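# Put the blue foam block, or else the box, in the tote

## Task

Check the room's shelves for a blue foam block. If one is there, place it in the tote near the door; if there is none, place the cardboard box in that tote. The placed item must sit fully inside the tote with no part sticking out past its rim, and it must stay there without the robot holding it. The robot must not tip over or be left leaning, or the task fails.

## Robot and tools

ROBOT. TidyBot++: a single mobile base (0.54 m long, 0.50 m wide, 0.38 m tall) on four powered casters, with one seven-joint arm and a two-finger gripper. The shoulder sits 0.12 m ahead of the base centre and 0.68 m up. Segments: upper arm 0.42 m, forearm 0.31 m, hand 0.31 m to the hand point. The arm starts folded, hand down, poking up to 0.08 m past the base front, elbow up to 1.15 m high. A downward-pointing hand reaches at most about 0.94 m above the floor, and only near the base. Cameras: base_camera (fixed on the base) and wrist_camera (fisheye, looks along the hand).

FRAMES. Base frame: origin on the floor below the base centre, x forward, y left, z up. hand_pose is reported in it: the point between the finger pads, its z axis along the fingers, its y axis the closing direction. Odometry frame: the base frame as it was at scene start. Heading is positive to the left, from -3.142 to 3.142. base_tilt is in degrees, positive when leaning forward or right.

execute_actions(actions, cameras). actions is a list holding one action or none (empty list only reports state and images). An action may contain:
- base: exactly one relative move from where the base is now. {"translate_m": d} straight ahead, metres, forward positive, -2 to 2. {"strafe_m": d} sideways, metres, left positive, -2 to 2. {"rotate_rad": d} turn in place, radians, counter-clockwise from above positive, -6.3 to 6.3. A move that would need more than about 8.667 s at its top speed is rejected.
- joints: absolute targets by name, radians unless stated: joint_1_rad (any angle; whole arm about vertical, positive = clockwise from above, opposite to rotate_rad), joint_2_rad (shoulder, -2.249 to 2.249), joint_3_rad (any angle; upper-arm roll), joint_4_rad (elbow, -2.579 to 2.579), joint_5_rad (any angle; forearm roll), joint_6_rad (wrist, -2.099 to 2.099), joint_7_rad (any angle; hand roll; hand down, positive turns counter-clockwise from above, at 1.57 the fingers open toward the robot's left and right), gripper_pos (0 fully open to 1 fully closed; pad gap about 85 x (1 - gripper_pos) mm). Unbounded joints go the short way; send steps under half a turn to go further. Done tolerances: ±0.039 for joints 1 to 4, ±0.056 for joints 5 to 7, ±0.03 for the gripper.
- speeds: optional caps for this action only: translate_m and strafe_m 0.05 to 0.5 m/s, rotate_rad 0.1 to 1.57 rad/s (top values are defaults).
Base and joint motions in one action start together. Anything left out may keep pushing toward an earlier target. Unknown keys or out-of-range values reject the whole call with no motion. cameras: list of "base_camera", "wrist_camera" or "all"; omitted or null gives all, [] gives none. After a reported stop, later motion calls in the same reply are skipped.

ARM GEOMETRY. With joint_1_rad = 0, joint_3_rad = 3.14, joint_5_rad = 0 (roughly the start), the arm is in the vertical plane of base x. Tilt from vertical (forward positive): upper arm = joint_2_rad, forearm = joint_2_rad - joint_4_rad, hand = that minus joint_6_rad. Reach ahead of the shoulder = sum of length x sin(tilt); height above it = sum of length x cos(tilt).

OTHER TOOLS. wait(seconds 0 to 10) commands nothing and returns state and images. zoom_image(camera, region [x0, y0, x1, y1] pixels from top-left, at most 504 x 504) enlarges part of that camera's latest image. read_manual(section="licences") only returns licence text. finished_scene(scene) ends the scene irreversibly and reports success; call it only when the object rests inside the tote on its own.

RESULT LINES. base_status and joint_status: "done" (for the base it only means the wheels turned the commanded amount, even if slipping or blocked short); "off_target" (stopped away from target, may still push); "contact_stop"/"time_out" (target dropped, holds in place); "joint command not followed" with "cause:" means arm targets were withheld because arm parts would collide (the gripper still moves; the targets may be retried later); "limit_stop_at_motor_heat" after overheating. Gripper at 1 reading "done" means nothing was caught; "off_target" means an object stopped the fingers. motor_effort gives percent of maximum, peak in brackets, noisy. on_its_own lists uncommanded motion. "ARM HIT" means a hard hit on the base or itself. MOTOR HOT warns at 60 °C; OVER-TEMPERATURE FAULT at 75 °C makes the arm sink. A torque fault freezes arm and gripper for 10 s (warnings at 56.7 N m for joints 1 to 4, 29.4 for 5 to 7). Camera calibration is given per result when it changes.

ACCURACY. Friction leaves joints slightly short; the hand ends a cm or two off, more when stretched. To correct, send each joint its last command plus (wanted minus read). The arm sags when holding something; never command a joint to its current reading while loaded. Trust the images over hand_pose. Odometry drifts and counts slip as travel.

AVOID. Driving while the arm is caught on something high (about 0.8 m or more) can tip the robot; sideways force on a raised hand can lift wheels; backing off or withdrawing the arm rights a lean. A blocked base keeps shoving until timeout. Avoid drops, slams, hard contacts and leaving the object overhanging the tote. Loose objects may occasionally be nudged by outside pushes, so check before finishing. Keep robot motion short: less action time is better.

Each tool is called after ">>>" in YAML: its name, and indented under it one key for each argument.

## Session

>>> execute_actions:
  actions: []

Scene clock: 0.00 s.
base_odometry: x=+0.000 y=+0.000 heading=+0.000 (m, m, rad; odometry frame)
base_tilt: forward=+0.6 right=-0.3 (deg)
base_status: not commanded
joint_positions: joint_1_rad=-0.008 joint_2_rad=-0.371 joint_3_rad=+3.130 joint_4_rad=-2.521 joint_5_rad=-0.038 joint_6_rad=-0.916 joint_7_rad=+1.572 gripper_pos=+0.000
joint_status: not commanded
motor_effort: joint_1_rad=+1 joint_2_rad=-3 joint_3_rad=+1 joint_4_rad=+18 joint_5_rad=-1 joint_6_rad=+3 joint_7_rad=+0 (%)
hand_pose: x=+0.2530 y=+0.0129 z=+0.5916 quat_wxyz=(-0.014, +0.999, -0.001, +0.038) (m; base frame)
pictures: base_camera, wrist_camera
Images, in order (width x height): base_camera 644x364, wrist_camera 644x476.

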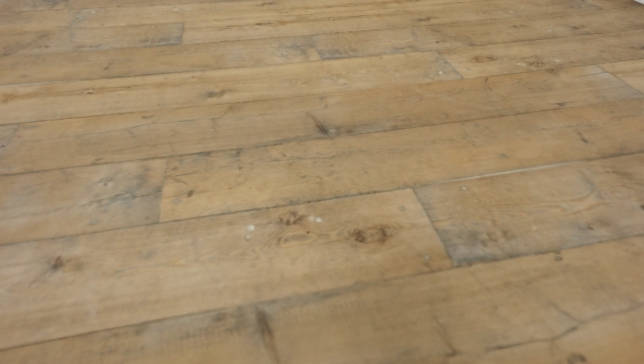

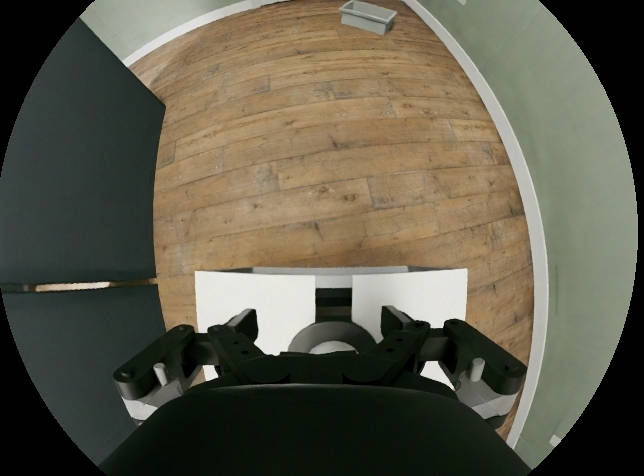

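>>> execute_actions:
  actions:
    - {"joints":{"joint_6_rad":0.4}}
  cameras: ["wrist_camera"]

Scene clock: 2.50 s.
base_odometry: x=+0.000 y=+0.000 heading=+0.000 (m, m, rad; odometry frame)
base_tilt: forward=+0.6 right=-0.3 (deg)
base_status: not commanded
joint_positions: joint_1_rad=-0.008 joint_2_rad=-0.371 joint_3_rad=+3.130 joint_4_rad=-2.521 joint_5_rad=-0.038 joint_6_rad=+0.395 joint_7_rad=+1.572 gripper_pos=+0.000
joint_status: all done
motor_effort: joint_1_rad=+0(1) joint_2_rad=-5(6) joint_3_rad=+1(1) joint_4_rad=+20(20) joint_5_rad=+0(0) joint_6_rad=+8(9) joint_7_rad=-1(0) (%)
hand_pose: x=+0.5354 y=+0.0051 z=+0.8449 quat_wxyz=(-0.009, +0.769, -0.009, +0.639) (m; base frame)
pictures: wrist_camera
camera_calibration (this result's frames):
wrist_camera: T_world_to_cam=[[-0.0178423, -0.998726, -0.0472045, 0.0518958], [-0.12661, 0.0490888, -0.990737, 0.970431], [0.991792, -0.0117004, -0.127325, -0.292022], [0, 0, 0, 1]] pos_world=[0.413417, 0.000775693, 0.92671]
Images, in order (width x height): wrist_camera 644x476.

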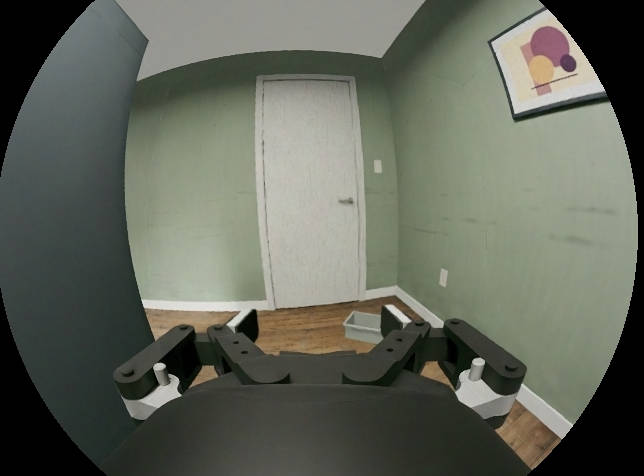

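>>> execute_actions:
  actions:
    - {"base":{"translate_m":1.15}}
  cameras: []

>>> execute_actions:
  actions:
    - {"joints":{"joint_1_rad":-1.7}}

Scene clock: 8.77 s.
base_odometry: x=+1.150 y=+0.000 heading=+0.000 (m, m, rad; odometry frame)
base_tilt: forward=+0.6 right=-0.3 (deg)
base_status: done
joint_positions: joint_1_rad=-0.008 joint_2_rad=-0.371 joint_3_rad=+3.130 joint_4_rad=-2.521 joint_5_rad=-0.038 joint_6_rad=+0.395 joint_7_rad=+1.572 gripper_pos=+0.000
joint_status: not commanded
motor_effort: joint_1_rad=+0(0) joint_2_rad=-5(8) joint_3_rad=+1(2) joint_4_rad=+20(21) joint_5_rad=+0(0) joint_6_rad=+9(9) joint_7_rad=-1(1) (%)
hand_pose: x=+0.5354 y=+0.0051 z=+0.8449 quat_wxyz=(-0.009, +0.769, -0.009, +0.639) (m; base frame)
pictures: none
No camera images: the call's "cameras" was empty. Leave "cameras" out to get every camera's image.

Scene clock: 11.67 s.
base_odometry: x=+1.150 y=+0.000 heading=+0.000 (m, m, rad; odometry frame)
base_tilt: forward=+0.6 right=-0.3 (deg)
base_status: not commanded
joint_positions: joint_1_rad=-1.684 joint_2_rad=-0.371 joint_3_rad=+3.130 joint_4_rad=-2.521 joint_5_rad=-0.038 joint_6_rad=+0.395 joint_7_rad=+1.572 gripper_pos=+0.000
joint_status: all done
motor_effort: joint_1_rad=+0(1) joint_2_rad=-6(5) joint_3_rad=+1(2) joint_4_rad=+20(20) joint_5_rad=+1(1) joint_6_rad=+9(9) joint_7_rad=-1(1) (%)
hand_pose: x=+0.0703 y=+0.4136 z=+0.8449 quat_wxyz=(-0.481, +0.521, +0.565, +0.421) (m; base frame)
pictures: base_camera, wrist_camera
camera_calibration (this result's frames):
wrist_camera: T_world_to_cam=[[0.995084, 0.0870609, -0.0472061, -0.0686413], [-0.0355395, -0.130993, -0.990746, 0.959599], [-0.0924389, 0.987553, -0.127255, -0.163046], [0, 0, 0, 1]] pos_world=[0.0873358, 0.292694, 0.92673]
Images, in order (width x height): base_camera 644x364, wrist_camera 644x476.

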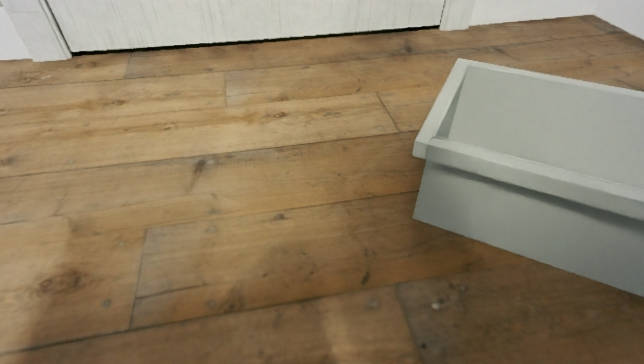

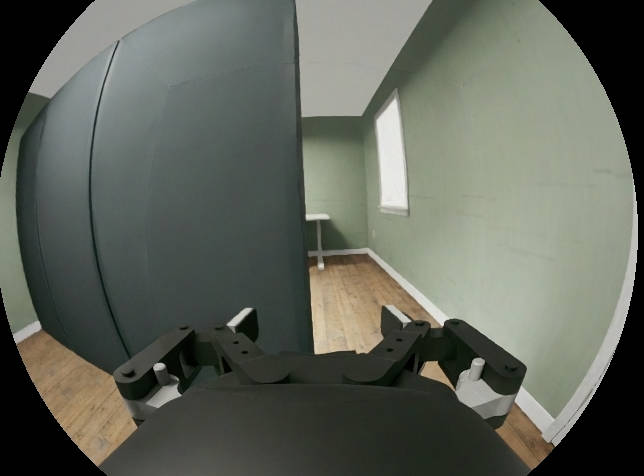

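>>> execute_actions:
  actions:
    - {"base":{"rotate_rad":0.8},"joints":{"joint_1_rad":-0.3}}
  cameras: []

>>> execute_actions:
  actions:
    - {"base":{"translate_m":0.68}}
  cameras: []

>>> execute_actions:
  actions:
    - {"base":{"rotate_rad":0.85},"joints":{"joint_1_rad":0}}

Scene clock: 19.77 s.
base_odometry: x=+1.150 y=+0.000 heading=+0.800 (m, m, rad; odometry frame)
base_tilt: forward=+0.6 right=-0.3 (deg)
base_status: done
joint_positions: joint_1_rad=-0.316 joint_2_rad=-0.371 joint_3_rad=+3.130 joint_4_rad=-2.521 joint_5_rad=-0.038 joint_6_rad=+0.395 joint_7_rad=+1.572 gripper_pos=+0.000
joint_status: all done
motor_effort: joint_1_rad=+0(1) joint_2_rad=-5(5) joint_3_rad=+1(3) joint_4_rad=+20(21) joint_5_rad=+1(0) joint_6_rad=+9(9) joint_7_rad=-1(1) (%)
hand_pose: x=+0.5142 y=+0.1314 z=+0.8449 quat_wxyz=(-0.108, +0.761, +0.109, +0.630) (m; base frame)
pictures: none
No camera images: the call's "cameras" was empty. Leave "cameras" out to get every camera's image.

Scene clock: 22.50 s.
base_odometry: x=+1.623 y=+0.489 heading=+0.800 (m, m, rad; odometry frame)
base_tilt: forward=+0.6 right=-0.3 (deg)
base_status: done
joint_positions: joint_1_rad=-0.316 joint_2_rad=-0.371 joint_3_rad=+3.130 joint_4_rad=-2.521 joint_5_rad=-0.038 joint_6_rad=+0.395 joint_7_rad=+1.572 gripper_pos=+0.000
joint_status: not commanded
motor_effort: joint_1_rad=+0(0) joint_2_rad=-6(8) joint_3_rad=+1(1) joint_4_rad=+20(21) joint_5_rad=+1(1) joint_6_rad=+9(9) joint_7_rad=+0(1) (%)
hand_pose: x=+0.5142 y=+0.1313 z=+0.8449 quat_wxyz=(-0.108, +0.761, +0.109, +0.630) (m; base frame)
pictures: none
No camera images: the call's "cameras" was empty. Leave "cameras" out to get every camera's image.

Scene clock: 24.27 s.
base_odometry: x=+1.624 y=+0.489 heading=+1.650 (m, m, rad; odometry frame)
base_tilt: forward=+0.6 right=-0.3 (deg)
base_status: done
joint_positions: joint_1_rad=-0.019 joint_2_rad=-0.371 joint_3_rad=+3.130 joint_4_rad=-2.521 joint_5_rad=-0.038 joint_6_rad=+0.395 joint_7_rad=+1.572 gripper_pos=+0.000
joint_status: all done
motor_effort: joint_1_rad=+1(1) joint_2_rad=-6(6) joint_3_rad=+1(2) joint_4_rad=+20(20) joint_5_rad=+0(1) joint_6_rad=+8(9) joint_7_rad=+0(0) (%)
hand_pose: x=+0.5353 y=+0.0098 z=+0.8449 quat_wxyz=(-0.013, +0.769, -0.005, +0.639) (m; base frame)
pictures: base_camera, wrist_camera
camera_calibration (this result's frames):
wrist_camera: T_world_to_cam=[[-0.00658212, -0.998863, -0.0472062, 0.0505571], [-0.127086, 0.04766, -0.990746, 0.970493], [0.99187, -0.000521954, -0.127255, -0.292079], [0, 0, 0, 1]] pos_world=[0.413373, 0.00409345, 0.92673]
Images, in order (width x height): base_camera 644x364, wrist_camera 644x476.

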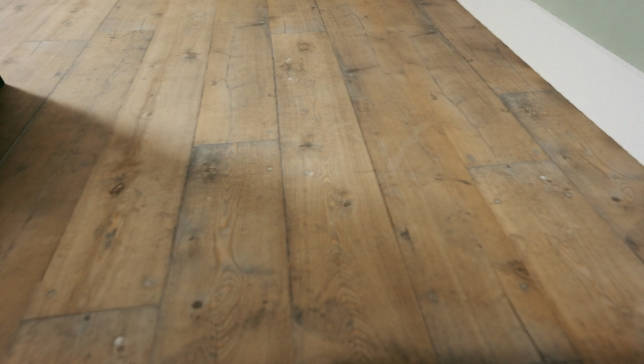

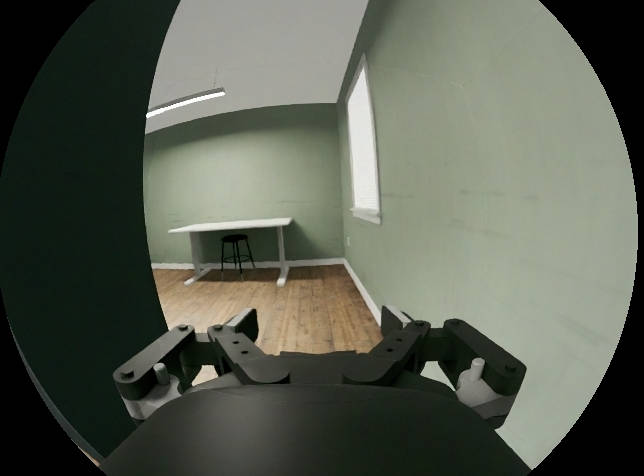

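>>> execute_actions:
  actions:
    - {"base":{"rotate_rad":0.2}}
  cameras: []

>>> execute_actions:
  actions:
    - {"base":{"translate_m":1.7}}
  cameras: []

>>> execute_actions:
  actions:
    - {"base":{"rotate_rad":1.5}}

Scene clock: 26.53 s.
base_odometry: x=+1.624 y=+0.489 heading=+1.850 (m, m, rad; odometry frame)
base_tilt: forward=+0.6 right=-0.3 (deg)
base_status: done
joint_positions: joint_1_rad=-0.015 joint_2_rad=-0.371 joint_3_rad=+3.130 joint_4_rad=-2.521 joint_5_rad=-0.038 joint_6_rad=+0.395 joint_7_rad=+1.572 gripper_pos=+0.000
joint_status: not commanded
motor_effort: joint_1_rad=+0(2) joint_2_rad=-6(6) joint_3_rad=+1(3) joint_4_rad=+20(20) joint_5_rad=+0(0) joint_6_rad=+9(9) joint_7_rad=-1(2) (%)
hand_pose: x=+0.5354 y=+0.0082 z=+0.8449 quat_wxyz=(-0.012, +0.769, -0.006, +0.639) (m; base frame)
pictures: none
No camera images: the call's "cameras" was empty. Leave "cameras" out to get every camera's image.

Scene clock: 31.30 s.
base_odometry: x=+1.154 y=+2.123 heading=+1.850 (m, m, rad; odometry frame)
base_tilt: forward=+0.6 right=-0.3 (deg)
base_status: done
joint_positions: joint_1_rad=-0.015 joint_2_rad=-0.371 joint_3_rad=+3.130 joint_4_rad=-2.521 joint_5_rad=-0.038 joint_6_rad=+0.395 joint_7_rad=+1.572 gripper_pos=+0.000
joint_status: not commanded
motor_effort: joint_1_rad=+0(0) joint_2_rad=-6(8) joint_3_rad=+1(2) joint_4_rad=+20(21) joint_5_rad=+0(1) joint_6_rad=+9(9) joint_7_rad=-1(1) (%)
hand_pose: x=+0.5354 y=+0.0082 z=+0.8449 quat_wxyz=(-0.012, +0.769, -0.007, +0.639) (m; base frame)
pictures: none
No camera images: the call's "cameras" was empty. Leave "cameras" out to get every camera's image.

Scene clock: 33.53 s.
base_odometry: x=+1.154 y=+2.123 heading=-2.933 (m, m, rad; odometry frame)
base_tilt: forward=+0.6 right=-0.2 (deg)
base_status: done
joint_positions: joint_1_rad=-0.014 joint_2_rad=-0.371 joint_3_rad=+3.130 joint_4_rad=-2.521 joint_5_rad=-0.038 joint_6_rad=+0.395 joint_7_rad=+1.572 gripper_pos=+0.000
joint_status: not commanded
motor_effort: joint_1_rad=+0(1) joint_2_rad=-6(6) joint_3_rad=+1(2) joint_4_rad=+20(20) joint_5_rad=+1(1) joint_6_rad=+9(8) joint_7_rad=-1(1) (%)
hand_pose: x=+0.5354 y=+0.0077 z=+0.8449 quat_wxyz=(-0.011, +0.769, -0.007, +0.639) (m; base frame)
pictures: base_camera, wrist_camera
camera_calibration (this result's frames):
wrist_camera: T_world_to_cam=[[-0.0114798, -0.998819, -0.0472067, 0.0511403], [-0.126834, 0.048283, -0.990748, 0.970465], [0.991858, -0.00538615, -0.127238, -0.292089], [0, 0, 0, 1]] pos_world=[0.413385, 0.0026497, 0.926735]
Images, in order (width x height): base_camera 644x364, wrist_camera 644x476.

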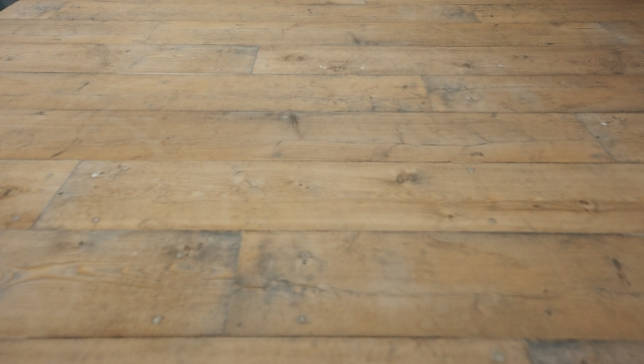

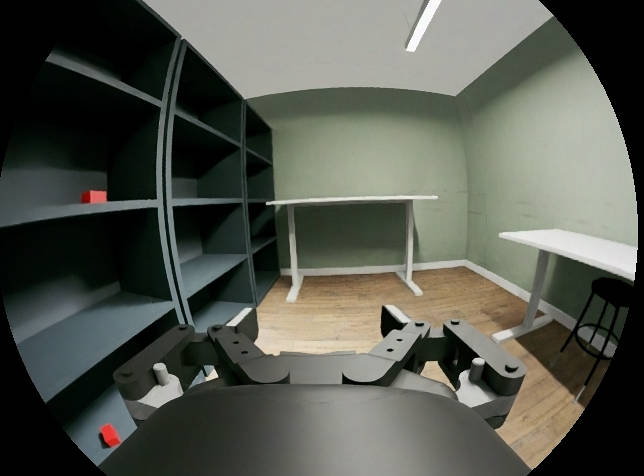

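Drive along and look at the shelves.

>>> execute_actions:
  actions:
    - {"base":{"translate_m":1.3},"joints":{"joint_1_rad":-1.57,"joint_2_rad":-0.6,"joint_4_rad":-1.6,"joint_6_rad":-0.7}}

Scene clock: 38.20 s.
base_odometry: x=-0.118 y=+1.852 heading=-2.932 (m, m, rad; odometry frame)
base_tilt: forward=+0.6 right=-0.3 (deg)
base_status: done
joint_positions: joint_1_rad=-1.554 joint_2_rad=-0.579 joint_3_rad=+3.130 joint_4_rad=-1.622 joint_5_rad=-0.038 joint_6_rad=-0.675 joint_7_rad=+1.572 gripper_pos=+0.000
joint_status: all done
motor_effort: joint_1_rad=+0(1) joint_2_rad=-1(7) joint_3_rad=+2(3) joint_4_rad=+21(22) joint_5_rad=+1(1) joint_6_rad=+9(9) joint_7_rad=-1(0) (%)
hand_pose: x=+0.1099 y=+0.3493 z=+1.1465 quat_wxyz=(-0.471, +0.538, +0.533, +0.452) (m; base frame)
pictures: base_camera, wrist_camera
camera_calibration (this result's frames):
wrist_camera: T_world_to_cam=[[0.998906, -0.00274805, -0.0466798, -0.0579217], [-0.0467366, -0.0906197, -0.994788, 1.24313], [-0.00149638, 0.995882, -0.090649, -0.112377], [0, 0, 0, 1]] pos_world=[0.11579, 0.224408, 1.22376]
Images, in order (width x height): base_camera 644x364, wrist_camera 644x476.

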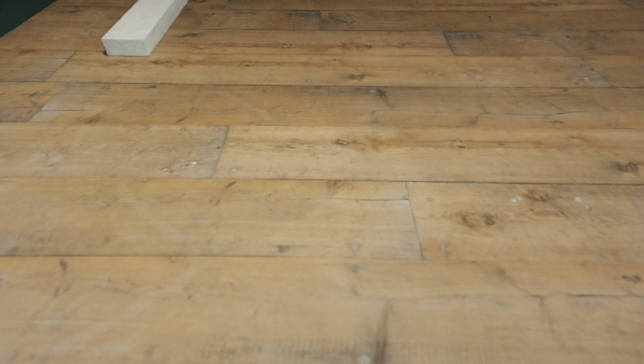

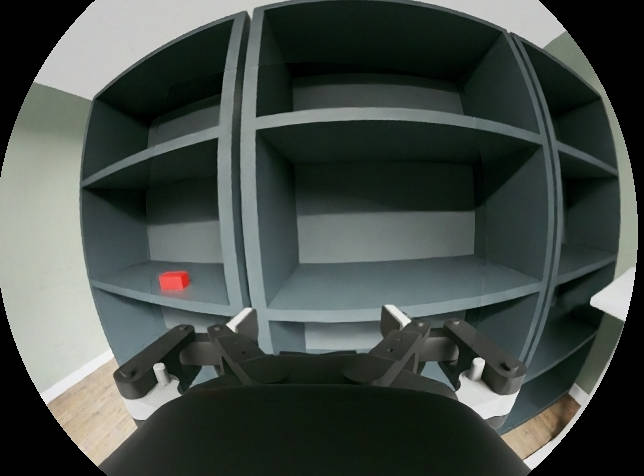

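>>> execute_actions:
  actions:
    - {"base":{"translate_m":0.45},"joints":{"joint_2_rad":-0.5,"joint_4_rad":-2.5,"joint_6_rad":-0.2}}
  cameras: ["wrist_camera"]

Scene clock: 41.53 s.
base_odometry: x=-0.558 y=+1.758 heading=-2.932 (m, m, rad; odometry frame)
base_tilt: forward=+0.6 right=-0.3 (deg)
base_status: done
joint_positions: joint_1_rad=-1.554 joint_2_rad=-0.525 joint_3_rad=+3.130 joint_4_rad=-2.479 joint_5_rad=-0.038 joint_6_rad=-0.227 joint_7_rad=+1.572 gripper_pos=+0.000
joint_status: all done
motor_effort: joint_1_rad=+0(1) joint_2_rad=-1(3) joint_3_rad=+1(4) joint_4_rad=+21(24) joint_5_rad=+1(2) joint_6_rad=+7(9) joint_7_rad=+0(1) (%)
hand_pose: x=+0.1169 y=+0.3356 z=+0.7496 quat_wxyz=(-0.332, +0.638, +0.616, +0.321) (m; base frame)
pictures: wrist_camera
camera_calibration (this result's frames):
wrist_camera: T_world_to_cam=[[0.998222, -0.0432225, -0.0410399, -0.0740696], [-0.057647, -0.525208, -0.849019, 0.885225], [0.0151423, 0.849876, -0.526766, 0.239218], [0, 0, 0, 1]] pos_world=[0.121346, 0.25842, 0.874545]
Images, in order (width x height): wrist_camera 644x476.

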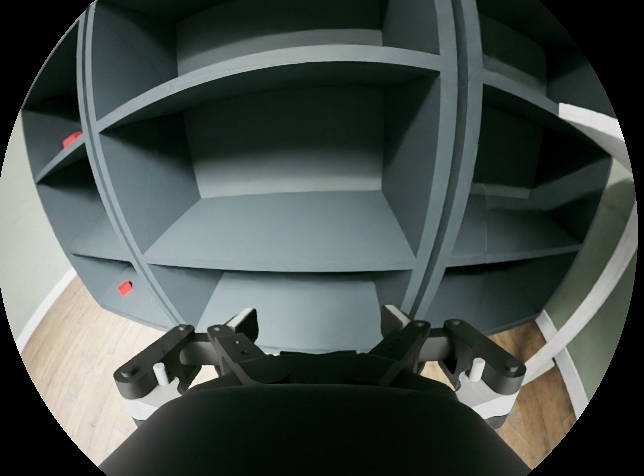

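>>> execute_actions:
  actions:
    - {"base":{"strafe_m":-0.4},"joints":{"joint_1_rad":-1.2,"joint_2_rad":0,"joint_4_rad":0,"joint_6_rad":-1.35}}
  cameras: ["wrist_camera"]

Scene clock: 46.63 s.
base_odometry: x=-0.642 y=+2.150 heading=-2.931 (m, m, rad; odometry frame)
base_tilt: forward=+0.6 right=-0.3 (deg)
base_status: done
joint_positions: joint_1_rad=-1.220 joint_2_rad=-0.026 joint_3_rad=+3.130 joint_4_rad=-0.022 joint_5_rad=-0.038 joint_6_rad=-1.323 joint_7_rad=+1.572 gripper_pos=+0.000
joint_status: all done
motor_effort: joint_1_rad=+1(2) joint_2_rad=-5(8) joint_3_rad=+1(1) joint_4_rad=+6(24) joint_5_rad=+0(1) joint_6_rad=+8(8) joint_7_rad=-1(0) (%)
hand_pose: x=+0.2027 y=+0.2768 z=+1.4943 quat_wxyz=(-0.468, +0.493, +0.364, +0.637) (m; base frame)
pictures: wrist_camera
camera_calibration (this result's frames):
wrist_camera: T_world_to_cam=[[0.953123, -0.301673, -0.0234738, -0.0772446], [0.0702991, 0.296225, -0.952527, 1.39297], [0.294305, 0.906225, 0.303546, -0.632714], [0, 0, 0, 1]] pos_world=[0.16191, 0.137447, 1.51709]
Images, in order (width x height): wrist_camera 644x476.

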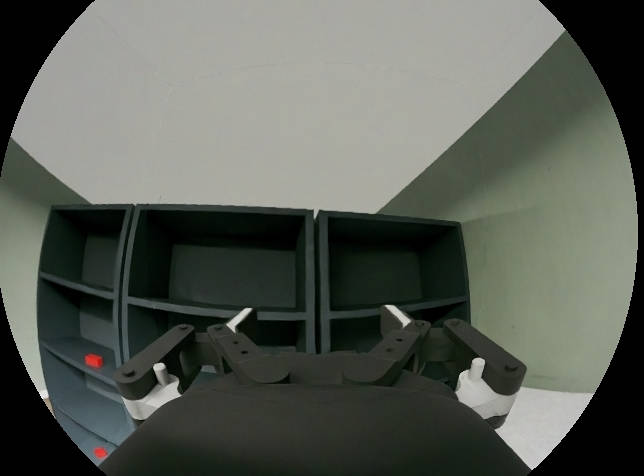

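>>> execute_actions:
  actions:
    - {"joints":{"joint_1_rad":-0.7,"joint_6_rad":-2.05}}
  cameras: ["wrist_camera"]

Scene clock: 48.90 s.
base_odometry: x=-0.642 y=+2.150 heading=-2.931 (m, m, rad; odometry frame)
base_tilt: forward=+0.6 right=-0.3 (deg)
base_status: not commanded
joint_positions: joint_1_rad=-0.718 joint_2_rad=-0.022 joint_3_rad=+3.130 joint_4_rad=-0.022 joint_5_rad=-0.038 joint_6_rad=-2.027 joint_7_rad=+1.572 gripper_pos=+0.000
joint_status: all done
motor_effort: joint_1_rad=+0(1) joint_2_rad=-5(4) joint_3_rad=+1(0) joint_4_rad=+6(6) joint_5_rad=+1(0) joint_6_rad=+8(8) joint_7_rad=+0(0) (%)
hand_pose: x=+0.3120 y=+0.1889 z=+1.2797 quat_wxyz=(-0.198, +0.787, +0.318, +0.491) (m; base frame)
pictures: wrist_camera
camera_calibration (this result's frames):
wrist_camera: T_world_to_cam=[[0.679966, -0.733104, -0.0142632, -0.0580509], [-0.294186, -0.254941, -0.921119, 1.3845], [0.67164, 0.630526, -0.389021, 0.300521], [0, 0, 0, 1]] pos_world=[0.244931, 0.120922, 1.39137]
Images, in order (width x height): wrist_camera 644x476.

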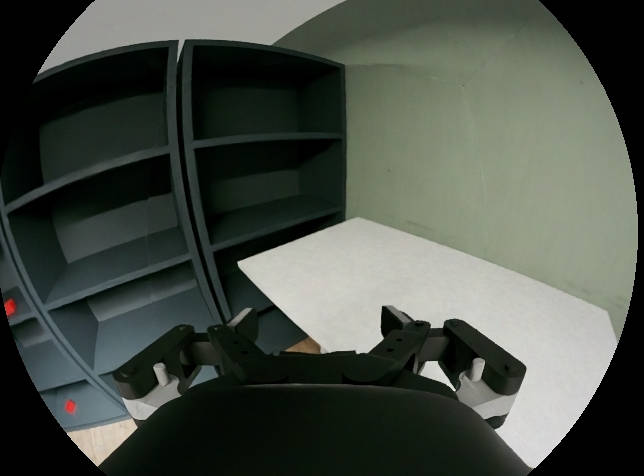

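>>> execute_actions:
  actions:
    - {"joints":{"joint_1_rad":1.4}}
  cameras: ["wrist_camera"]

Scene clock: 53.13 s.
base_odometry: x=-0.642 y=+2.150 heading=-2.931 (m, m, rad; odometry frame)
base_tilt: forward=+0.6 right=-0.3 (deg)
base_status: not commanded
joint_positions: joint_1_rad=+1.382 joint_2_rad=-0.022 joint_3_rad=+3.130 joint_4_rad=-0.022 joint_5_rad=-0.038 joint_6_rad=-2.027 joint_7_rad=+1.572 gripper_pos=+0.000
joint_status: all done
motor_effort: joint_1_rad=+0(0) joint_2_rad=-4(6) joint_3_rad=+1(0) joint_4_rad=+6(6) joint_5_rad=+0(0) joint_6_rad=+8(8) joint_7_rad=-1(2) (%)
hand_pose: x=+0.1846 y=-0.2620 z=+1.2797 quat_wxyz=(+0.327, +0.668, -0.524, +0.415) (m; base frame)
pictures: wrist_camera
camera_calibration (this result's frames):
wrist_camera: T_world_to_cam=[[-0.976126, -0.216734, -0.0142635, 0.139024], [-0.0715072, 0.382673, -0.921112, 1.358], [0.205095, -0.898102, -0.389036, 0.356051], [0, 0, 0, 1]] pos_world=[0.159788, -0.169768, 1.39137]
Images, in order (width x height): wrist_camera 644x476.

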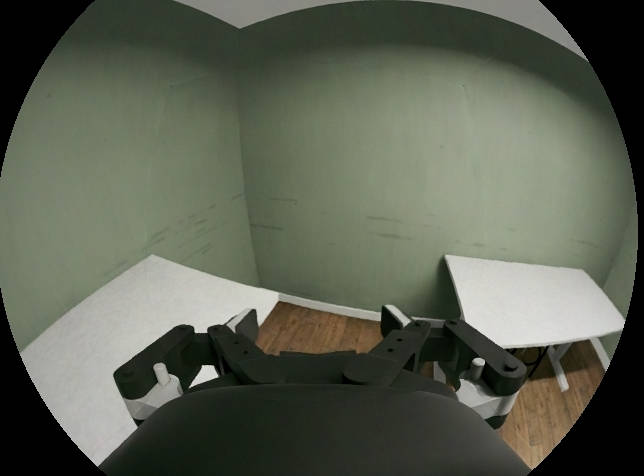

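>>> execute_actions:
  actions:
    - {"joints":{"joint_1_rad":-1.5,"joint_6_rad":0.5}}
  cameras: []

>>> execute_actions:
  actions:
    - {"joints":{"joint_2_rad":1.5,"joint_4_rad":-1.5,"joint_6_rad":1.25}}
  cameras: ["wrist_camera"]

Scene clock: 59.33 s.
base_odometry: x=-0.642 y=+2.150 heading=-2.931 (m, m, rad; odometry frame)
base_tilt: forward=+0.6 right=-0.3 (deg)
base_status: not commanded
joint_positions: joint_1_rad=-1.482 joint_2_rad=-0.017 joint_3_rad=+3.130 joint_4_rad=-0.022 joint_5_rad=-0.038 joint_6_rad=+0.476 joint_7_rad=+1.572 gripper_pos=+0.000
joint_status: all done
motor_effort: joint_1_rad=+0(0) joint_2_rad=+2(6) joint_3_rad=+2(1) joint_4_rad=-2(7) joint_5_rad=+0(1) joint_6_rad=-3(9) joint_7_rad=-2(0) (%)
hand_pose: x=+0.1116 y=-0.1465 z=+1.6943 quat_wxyz=(-0.674, -0.168, -0.162, +0.701) (m; base frame)
pictures: none
No camera images: the call's "cameras" was empty. Leave "cameras" out to get every camera's image.

Scene clock: 62.13 s.
base_odometry: x=-0.642 y=+2.149 heading=-2.931 (m, m, rad; odometry frame)
base_tilt: forward=+0.6 right=-0.3 (deg)
base_status: not commanded
joint_positions: joint_1_rad=-1.482 joint_2_rad=+1.484 joint_3_rad=+3.130 joint_4_rad=-1.478 joint_5_rad=-0.038 joint_6_rad=+1.223 joint_7_rad=+1.572 gripper_pos=+0.000
joint_status: all done
motor_effort: joint_1_rad=+1(0) joint_2_rad=-40(57) joint_3_rad=+0(0) joint_4_rad=+9(23) joint_5_rad=+0(1) joint_6_rad=+8(11) joint_7_rad=-1(1) (%)
hand_pose: x=+0.1938 y=+0.7783 z=+0.3567 quat_wxyz=(-0.431, +0.577, +0.501, +0.479) (m; base frame)
pictures: wrist_camera
camera_calibration (this result's frames):
wrist_camera: T_world_to_cam=[[0.989435, -0.139965, -0.0377958, -0.0718902], [-0.0529533, -0.106206, -0.992933, 0.512932], [0.134962, 0.984444, -0.112496, -0.620875], [0, 0, 0, 1]] pos_world=[0.182087, 0.655631, 0.436744]
Images, in order (width x height): wrist_camera 644x476.

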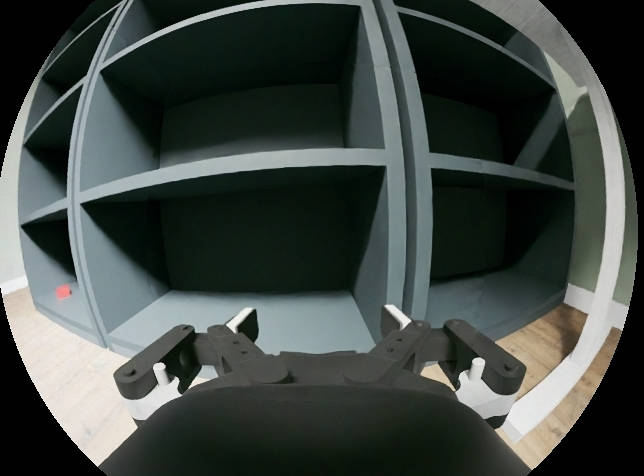

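>>> execute_actions:
  actions:
    - {"base":{"translate_m":0.5},"joints":{"joint_1_rad":-1.65,"joint_2_rad":1.2,"joint_4_rad":-1.7,"joint_6_rad":1.0},"speeds":{"translate_m":0.3}}

Scene clock: 66.63 s.
base_odometry: x=-1.131 y=+2.045 heading=-2.931 (m, m, rad; odometry frame)
base_tilt: forward=+0.6 right=-0.3 (deg)
base_status: done
joint_positions: joint_1_rad=-1.639 joint_2_rad=+1.204 joint_3_rad=+3.130 joint_4_rad=-1.676 joint_5_rad=-0.038 joint_6_rad=+1.026 joint_7_rad=+1.572 gripper_pos=+0.000
joint_status: all done
motor_effort: joint_1_rad=+1(4) joint_2_rad=-40(44) joint_3_rad=+0(2) joint_4_rad=+10(11) joint_5_rad=+0(1) joint_6_rad=+8(9) joint_7_rad=+0(1) (%)
hand_pose: x=+0.0695 y=+0.7713 z=+0.4420 quat_wxyz=(-0.437, +0.560, +0.572, +0.411) (m; base frame)
pictures: base_camera, wrist_camera
camera_calibration (this result's frames):
wrist_camera: T_world_to_cam=[[0.999101, 0.0181528, -0.0383225, -0.0690848], [-0.0332392, -0.225904, -0.973582, 0.672644], [-0.0263305, 0.973981, -0.225097, -0.518493], [0, 0, 0, 1]] pos_world=[0.0777287, 0.658209, 0.535516]
Images, in order (width x height): base_camera 644x364, wrist_camera 644x476.

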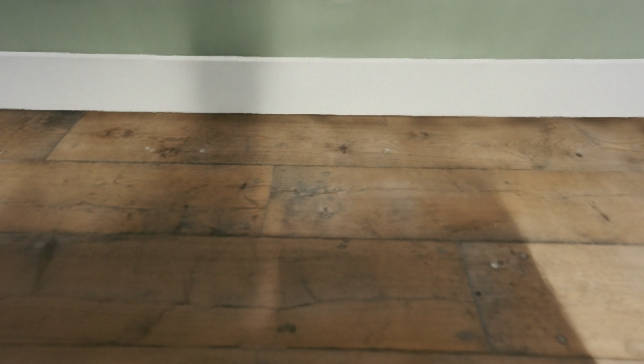

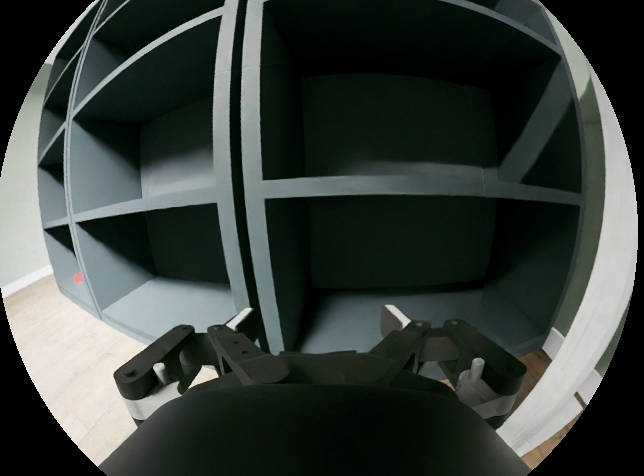

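>>> execute_actions:
  actions:
    - {"base":{"translate_m":-0.5}}
  cameras: []

>>> execute_actions:
  actions:
    - {"joints":{"joint_2_rad":0.35,"joint_4_rad":0,"joint_6_rad":-1.3}}
  cameras: []

>>> execute_actions:
  actions:
    - {"joints":{"joint_1_rad":-0.3,"joint_5_rad":-1.0}}
  cameras: ["wrist_camera"]

Scene clock: 73.40 s.
base_odometry: x=-0.642 y=+2.150 heading=-2.931 (m, m, rad; odometry frame)
base_tilt: forward=+0.6 right=-0.3 (deg)
base_status: done
joint_positions: joint_1_rad=-1.655 joint_2_rad=+1.204 joint_3_rad=+3.130 joint_4_rad=-1.677 joint_5_rad=-0.038 joint_6_rad=+1.025 joint_7_rad=+1.572 gripper_pos=+0.000
joint_status: not commanded
motor_effort: joint_1_rad=+0(4) joint_2_rad=-40(41) joint_3_rad=+0(2) joint_4_rad=+10(11) joint_5_rad=+1(1) joint_6_rad=+8(9) joint_7_rad=+0(1) (%)
hand_pose: x=+0.0573 y=+0.7696 z=+0.4410 quat_wxyz=(-0.440, +0.556, +0.577, +0.407) (m; base frame)
pictures: none
No camera images: the call's "cameras" was empty. Leave "cameras" out to get every camera's image.

Scene clock: 76.50 s.
base_odometry: x=-0.642 y=+2.150 heading=-2.931 (m, m, rad; odometry frame)
base_tilt: forward=+0.6 right=-0.3 (deg)
base_status: not commanded
joint_positions: joint_1_rad=-1.655 joint_2_rad=+0.353 joint_3_rad=+3.130 joint_4_rad=-0.016 joint_5_rad=-0.038 joint_6_rad=-1.275 joint_7_rad=+1.572 gripper_pos=+0.000
joint_status: all done
motor_effort: joint_1_rad=+0(1) joint_2_rad=-22(46) joint_3_rad=+1(0) joint_4_rad=+12(23) joint_5_rad=+0(1) joint_6_rad=+8(9) joint_7_rad=-1(1) (%)
hand_pose: x=+0.0551 y=+0.5654 z=+1.3474 quat_wxyz=(-0.516, +0.487, +0.547, +0.445) (m; base frame)
pictures: none
No camera images: the call's "cameras" was empty. Leave "cameras" out to get every camera's image.

Scene clock: 79.10 s.
base_odometry: x=-0.642 y=+2.150 heading=-2.931 (m, m, rad; odometry frame)
base_tilt: forward=+0.6 right=-0.3 (deg)
base_status: not commanded
joint_positions: joint_1_rad=-0.315 joint_2_rad=+0.353 joint_3_rad=+3.130 joint_4_rad=-0.016 joint_5_rad=-0.957 joint_6_rad=-1.275 joint_7_rad=+1.572 gripper_pos=+0.000
joint_status: all done
motor_effort: joint_1_rad=+0(1) joint_2_rad=-20(23) joint_3_rad=-1(0) joint_4_rad=+11(13) joint_5_rad=-2(3) joint_6_rad=+8(9) joint_7_rad=-1(1) (%)
hand_pose: x=+0.4689 y=+0.3735 z=+1.3938 quat_wxyz=(-0.507, +0.608, +0.303, +0.530) (m; base frame)
pictures: wrist_camera
camera_calibration (this result's frames):
wrist_camera: T_world_to_cam=[[0.896723, -0.307452, -0.318372, 0.135495], [-0.255238, 0.22844, -0.939505, 1.40965], [0.361581, 0.923736, 0.126374, -0.559308], [0, 0, 0, 1]] pos_world=[0.440528, 0.236292, 1.43819]
Images, in order (width x height): wrist_camera 644x476.

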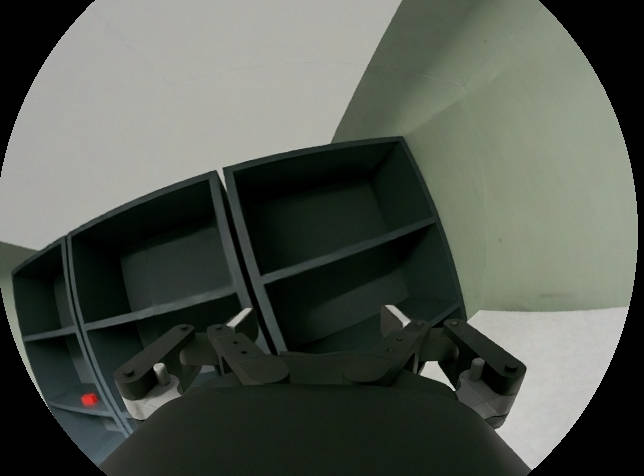

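>>> execute_actions:
  actions:
    - {"joints":{"joint_6_rad":-1.7}}
  cameras: ["wrist_camera"]

>>> execute_actions:
  actions:
    - {"base":{"translate_m":-1.3},"joints":{"joint_1_rad":-1.57,"joint_2_rad":0,"joint_5_rad":0,"joint_6_rad":-1.75}}
  cameras: ["wrist_camera"]

Scene clock: 81.13 s.
base_odometry: x=-0.642 y=+2.150 heading=-2.931 (m, m, rad; odometry frame)
base_tilt: forward=+0.6 right=-0.3 (deg)
base_status: not commanded
joint_positions: joint_1_rad=-0.315 joint_2_rad=+0.353 joint_3_rad=+3.130 joint_4_rad=-0.016 joint_5_rad=-0.957 joint_6_rad=-1.695 joint_7_rad=+1.572 gripper_pos=+0.000
joint_status: all done
motor_effort: joint_1_rad=+0(0) joint_2_rad=-20(20) joint_3_rad=-1(1) joint_4_rad=+10(10) joint_5_rad=-3(2) joint_6_rad=+8(10) joint_7_rad=-1(1) (%)
hand_pose: x=+0.4273 y=+0.3695 z=+1.2708 quat_wxyz=(-0.433, +0.705, +0.403, +0.391) (m; base frame)
pictures: wrist_camera
camera_calibration (this result's frames):
wrist_camera: T_world_to_cam=[[0.895739, -0.315983, -0.31274, 0.128828], [-0.377562, -0.169264, -0.910383, 1.44663], [0.234729, 0.933544, -0.27092, 0.030401], [0, 0, 0, 1]] pos_world=[0.42366, 0.25719, 1.36551]
Images, in order (width x height): wrist_camera 644x476.

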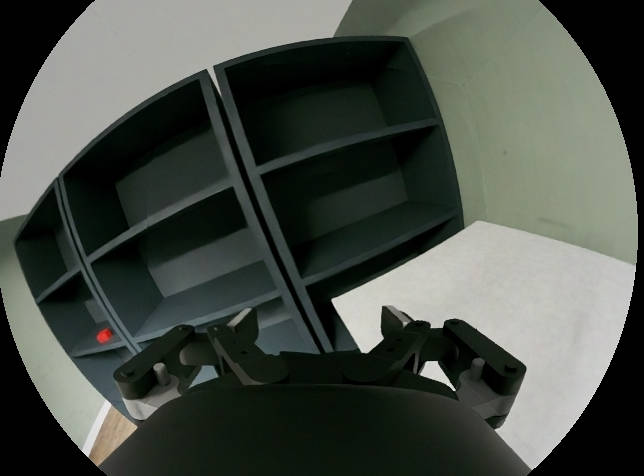

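Scene clock: 85.10 s.
base_odometry: x=+0.630 y=+2.422 heading=-2.931 (m, m, rad; odometry frame)
base_tilt: forward=+0.6 right=-0.3 (deg)
base_status: done
joint_positions: joint_1_rad=-1.553 joint_2_rad=+0.022 joint_3_rad=+3.130 joint_4_rad=-0.016 joint_5_rad=-0.042 joint_6_rad=-1.723 joint_7_rad=+1.572 gripper_pos=+0.000
joint_status: all done
motor_effort: joint_1_rad=+0(1) joint_2_rad=-7(25) joint_3_rad=+0(2) joint_4_rad=+7(11) joint_5_rad=+1(4) joint_6_rad=+9(8) joint_7_rad=-1(1) (%)
hand_pose: x=+0.1070 y=+0.3262 z=+1.3580 quat_wxyz=(-0.459, +0.535, +0.555, +0.442) (m; base frame)
pictures: wrist_camera
camera_calibration (this result's frames):
wrist_camera: T_world_to_cam=[[0.999571, 0.0203502, -0.0210561, -0.0875595], [-0.0181668, -0.132997, -0.99095, 1.4568], [-0.0229665, 0.990907, -0.13257, -0.00938167], [0, 0, 0, 1]] pos_world=[0.113772, 0.204829, 1.44053]
Images, in order (width x height): wrist_camera 644x476.

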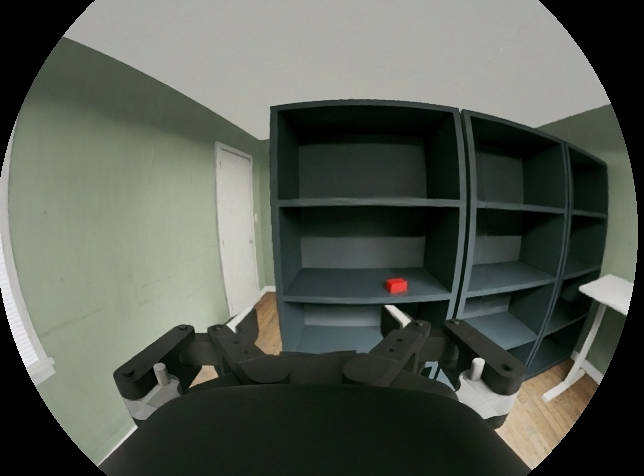

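Now the lower two.

>>> execute_actions:
  actions:
    - {"joints":{"joint_2_rad":0.3,"joint_4_rad":-2.5,"joint_6_rad":0.75}}
  cameras: ["wrist_camera"]

Scene clock: 89.60 s.
base_odometry: x=+0.630 y=+2.422 heading=-2.931 (m, m, rad; odometry frame)
base_tilt: forward=+0.6 right=-0.3 (deg)
base_status: not commanded
joint_positions: joint_1_rad=-1.553 joint_2_rad=+0.275 joint_3_rad=+3.130 joint_4_rad=-2.478 joint_5_rad=-0.042 joint_6_rad=+0.724 joint_7_rad=+1.572 gripper_pos=+0.000
joint_status: all done
motor_effort: joint_1_rad=+0(1) joint_2_rad=-19(27) joint_3_rad=+0(0) joint_4_rad=+12(23) joint_5_rad=+1(0) joint_6_rad=+7(9) joint_7_rad=-1(1) (%)
hand_pose: x=+0.1298 y=+0.5122 z=+0.6581 quat_wxyz=(-0.370, +0.617, +0.583, +0.376) (m; base frame)
pictures: wrist_camera
camera_calibration (this result's frames):
wrist_camera: T_world_to_cam=[[0.997282, -0.0656066, -0.0335353, -0.0763336], [-0.0565046, -0.388889, -0.91955, 0.877475], [0.047287, 0.918946, -0.391539, -0.0877412], [0, 0, 0, 1]] pos_world=[0.129857, 0.416862, 0.769969]
Images, in order (width x height): wrist_camera 644x476.

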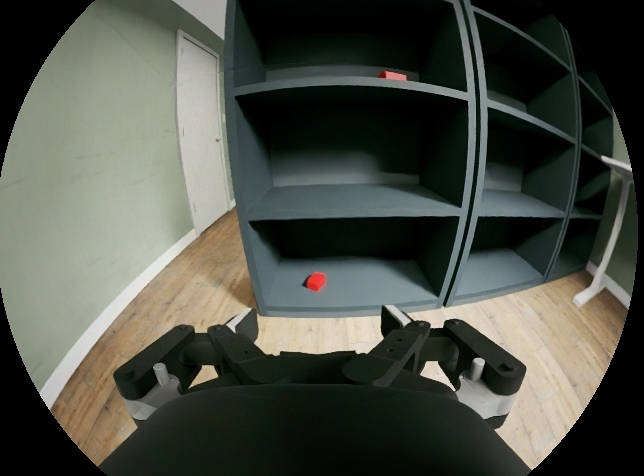

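>>> execute_actions:
  actions:
    - {"base":{"translate_m":-0.53},"joints":{"joint_2_rad":-0.37,"joint_6_rad":0.2}}
  cameras: []

>>> execute_actions:
  actions:
    - {"base":{"strafe_m":2.0}}
  cameras: []

>>> execute_actions:
  actions:
    - {"joints":{"joint_1_rad":-0.2}}

Scene clock: 94.93 s.
base_odometry: x=+1.148 y=+2.534 heading=-2.930 (m, m, rad; odometry frame)
base_tilt: forward=+0.6 right=-0.3 (deg)
base_status: done
joint_positions: joint_1_rad=-1.556 joint_2_rad=-0.352 joint_3_rad=+3.130 joint_4_rad=-2.478 joint_5_rad=-0.042 joint_6_rad=+0.226 joint_7_rad=+1.572 gripper_pos=+0.000
joint_status: all done
motor_effort: joint_1_rad=+0(1) joint_2_rad=-6(21) joint_3_rad=+0(2) joint_4_rad=+20(20) joint_5_rad=+0(0) joint_6_rad=+8(9) joint_7_rad=-1(0) (%)
hand_pose: x=+0.1217 y=+0.4164 z=+0.8104 quat_wxyz=(-0.415, +0.589, +0.561, +0.408) (m; base frame)
pictures: none
No camera images: the call's "cameras" was empty. Leave "cameras" out to get every camera's image.

Scene clock: 100.30 s.
base_odometry: x=+1.569 y=+0.578 heading=-2.930 (m, m, rad; odometry frame)
base_tilt: forward=+0.6 right=-0.3 (deg)
base_status: done
joint_positions: joint_1_rad=-1.556 joint_2_rad=-0.355 joint_3_rad=+3.130 joint_4_rad=-2.480 joint_5_rad=-0.042 joint_6_rad=+0.225 joint_7_rad=+1.572 gripper_pos=+0.000
joint_status: not commanded
motor_effort: joint_1_rad=+0(0) joint_2_rad=-6(8) joint_3_rad=+1(1) joint_4_rad=+20(21) joint_5_rad=+0(1) joint_6_rad=+8(8) joint_7_rad=-1(0) (%)
hand_pose: x=+0.1217 y=+0.4156 z=+0.8104 quat_wxyz=(-0.415, +0.589, +0.561, +0.408) (m; base frame)
pictures: none
No camera images: the call's "cameras" was empty. Leave "cameras" out to get every camera's image.

Scene clock: 102.93 s.
base_odometry: x=+1.569 y=+0.578 heading=-2.930 (m, m, rad; odometry frame)
base_tilt: forward=+0.6 right=-0.3 (deg)
base_status: not commanded
joint_positions: joint_1_rad=-0.216 joint_2_rad=-0.355 joint_3_rad=+3.130 joint_4_rad=-2.480 joint_5_rad=-0.042 joint_6_rad=+0.225 joint_7_rad=+1.572 gripper_pos=+0.000
joint_status: all done
motor_effort: joint_1_rad=+1(1) joint_2_rad=-6(6) joint_3_rad=+1(2) joint_4_rad=+20(20) joint_5_rad=+0(1) joint_6_rad=+8(8) joint_7_rad=-1(0) (%)
hand_pose: x=+0.5241 y=+0.0926 z=+0.8104 quat_wxyz=(-0.072, +0.810, +0.075, +0.577) (m; base frame)
pictures: base_camera, wrist_camera
camera_calibration (this result's frames):
wrist_camera: T_world_to_cam=[[0.18594, -0.981355, -0.0486785, 0.0302569], [-0.273715, -0.00415299, -0.961802, 0.989125], [0.943666, 0.192161, -0.269384, -0.16271], [0, 0, 0, 1]] pos_world=[0.418656, 0.0650671, 0.908983]
Images, in order (width x height): base_camera 644x364, wrist_camera 644x476.

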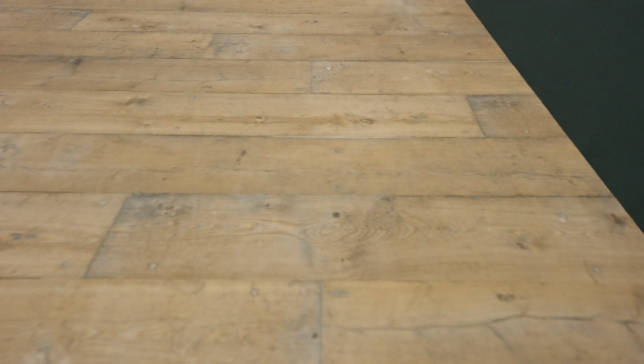

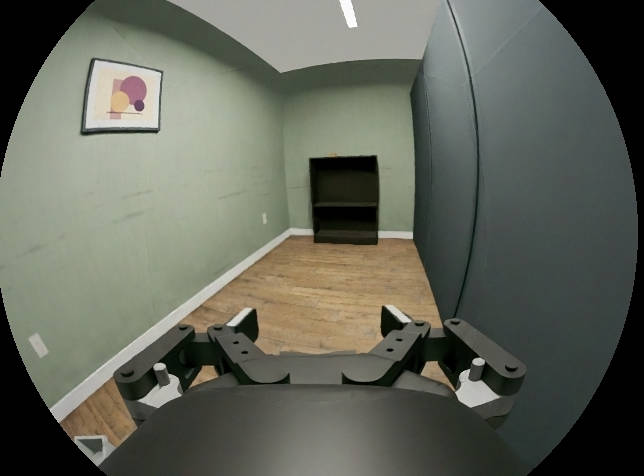

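>>> execute_actions:
  actions:
    - {"base":{"translate_m":2.0},"joints":{"joint_1_rad":0,"joint_2_rad":-0.3,"joint_4_rad":-0.9,"joint_6_rad":-1.35}}

Scene clock: 110.00 s.
base_odometry: x=-0.387 y=+0.158 heading=-2.930 (m, m, rad; odometry frame)
base_tilt: forward=+0.6 right=-0.3 (deg)
base_status: done
joint_positions: joint_1_rad=-0.020 joint_2_rad=-0.307 joint_3_rad=+3.130 joint_4_rad=-0.921 joint_5_rad=-0.042 joint_6_rad=-1.325 joint_7_rad=+1.572 gripper_pos=+0.000
joint_status: all done
motor_effort: joint_1_rad=+0(1) joint_2_rad=-4(9) joint_3_rad=+1(2) joint_4_rad=+16(24) joint_5_rad=+0(1) joint_6_rad=+8(9) joint_7_rad=-1(1) (%)
hand_pose: x=+0.4623 y=+0.0266 z=+1.2279 quat_wxyz=(-0.027, +0.824, +0.022, +0.565) (m; base frame)
pictures: base_camera, wrist_camera
camera_calibration (this result's frames):
wrist_camera: T_world_to_cam=[[0.0468192, -0.998219, -0.0369624, 0.0476755], [-0.307824, 0.0207842, -0.951216, 1.37559], [0.950291, 0.0559131, -0.306302, 0.0666574], [0, 0, 0, 1]] pos_world=[0.357861, 0.0152731, 1.33066]
Images, in order (width x height): base_camera 644x364, wrist_camera 644x476.

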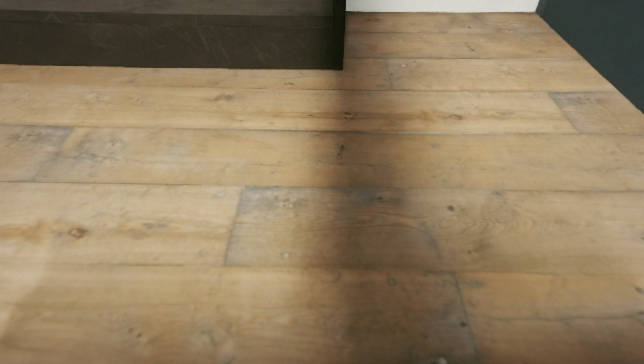

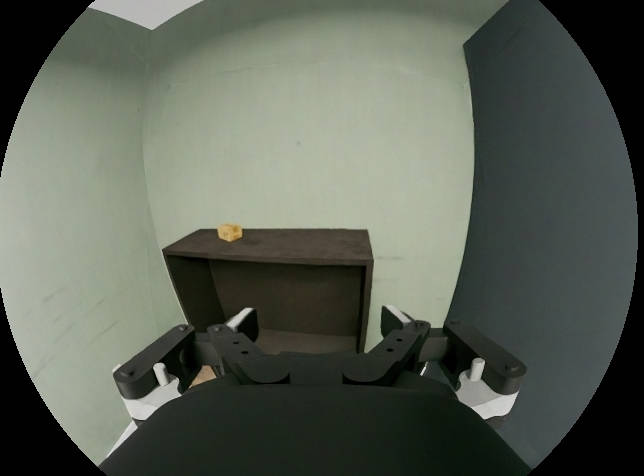

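>>> execute_actions:
  actions:
    - {"base":{"strafe_m":0.42},"joints":{"joint_2_rad":-0.4,"joint_4_rad":-2.0,"joint_6_rad":-0.6}}

Scene clock: 114.93 s.
base_odometry: x=-0.299 y=-0.253 heading=-2.930 (m, m, rad; odometry frame)
base_tilt: forward=+0.6 right=-0.3 (deg)
base_status: done
joint_positions: joint_1_rad=-0.018 joint_2_rad=-0.375 joint_3_rad=+3.130 joint_4_rad=-1.979 joint_5_rad=-0.039 joint_6_rad=-0.627 joint_7_rad=+1.572 gripper_pos=+0.000
joint_status: all done
motor_effort: joint_1_rad=+0(2) joint_2_rad=-7(10) joint_3_rad=+2(4) joint_4_rad=+22(23) joint_5_rad=+0(1) joint_6_rad=+7(7) joint_7_rad=-1(1) (%)
hand_pose: x=+0.5244 y=+0.0208 z=+0.8719 quat_wxyz=(-0.021, +0.898, +0.005, +0.439) (m; base frame)
pictures: base_camera, wrist_camera
camera_calibration (this result's frames):
wrist_camera: T_world_to_cam=[[0.00454056, -0.998974, -0.0450558, 0.0550334], [-0.568754, 0.034479, -0.821785, 1.07982], [0.822495, 0.029357, -0.568014, 0.194693], [0, 0, 0, 1]] pos_world=[0.453767, 0.0120303, 1.00045]
Images, in order (width x height): base_camera 644x364, wrist_camera 644x476.

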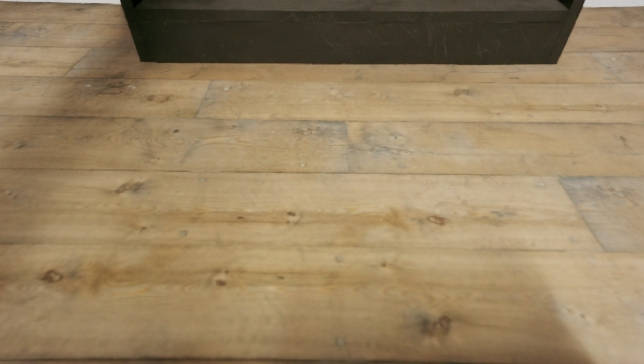

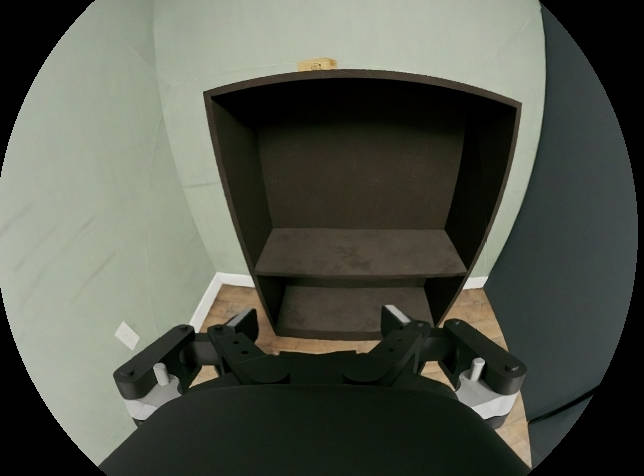

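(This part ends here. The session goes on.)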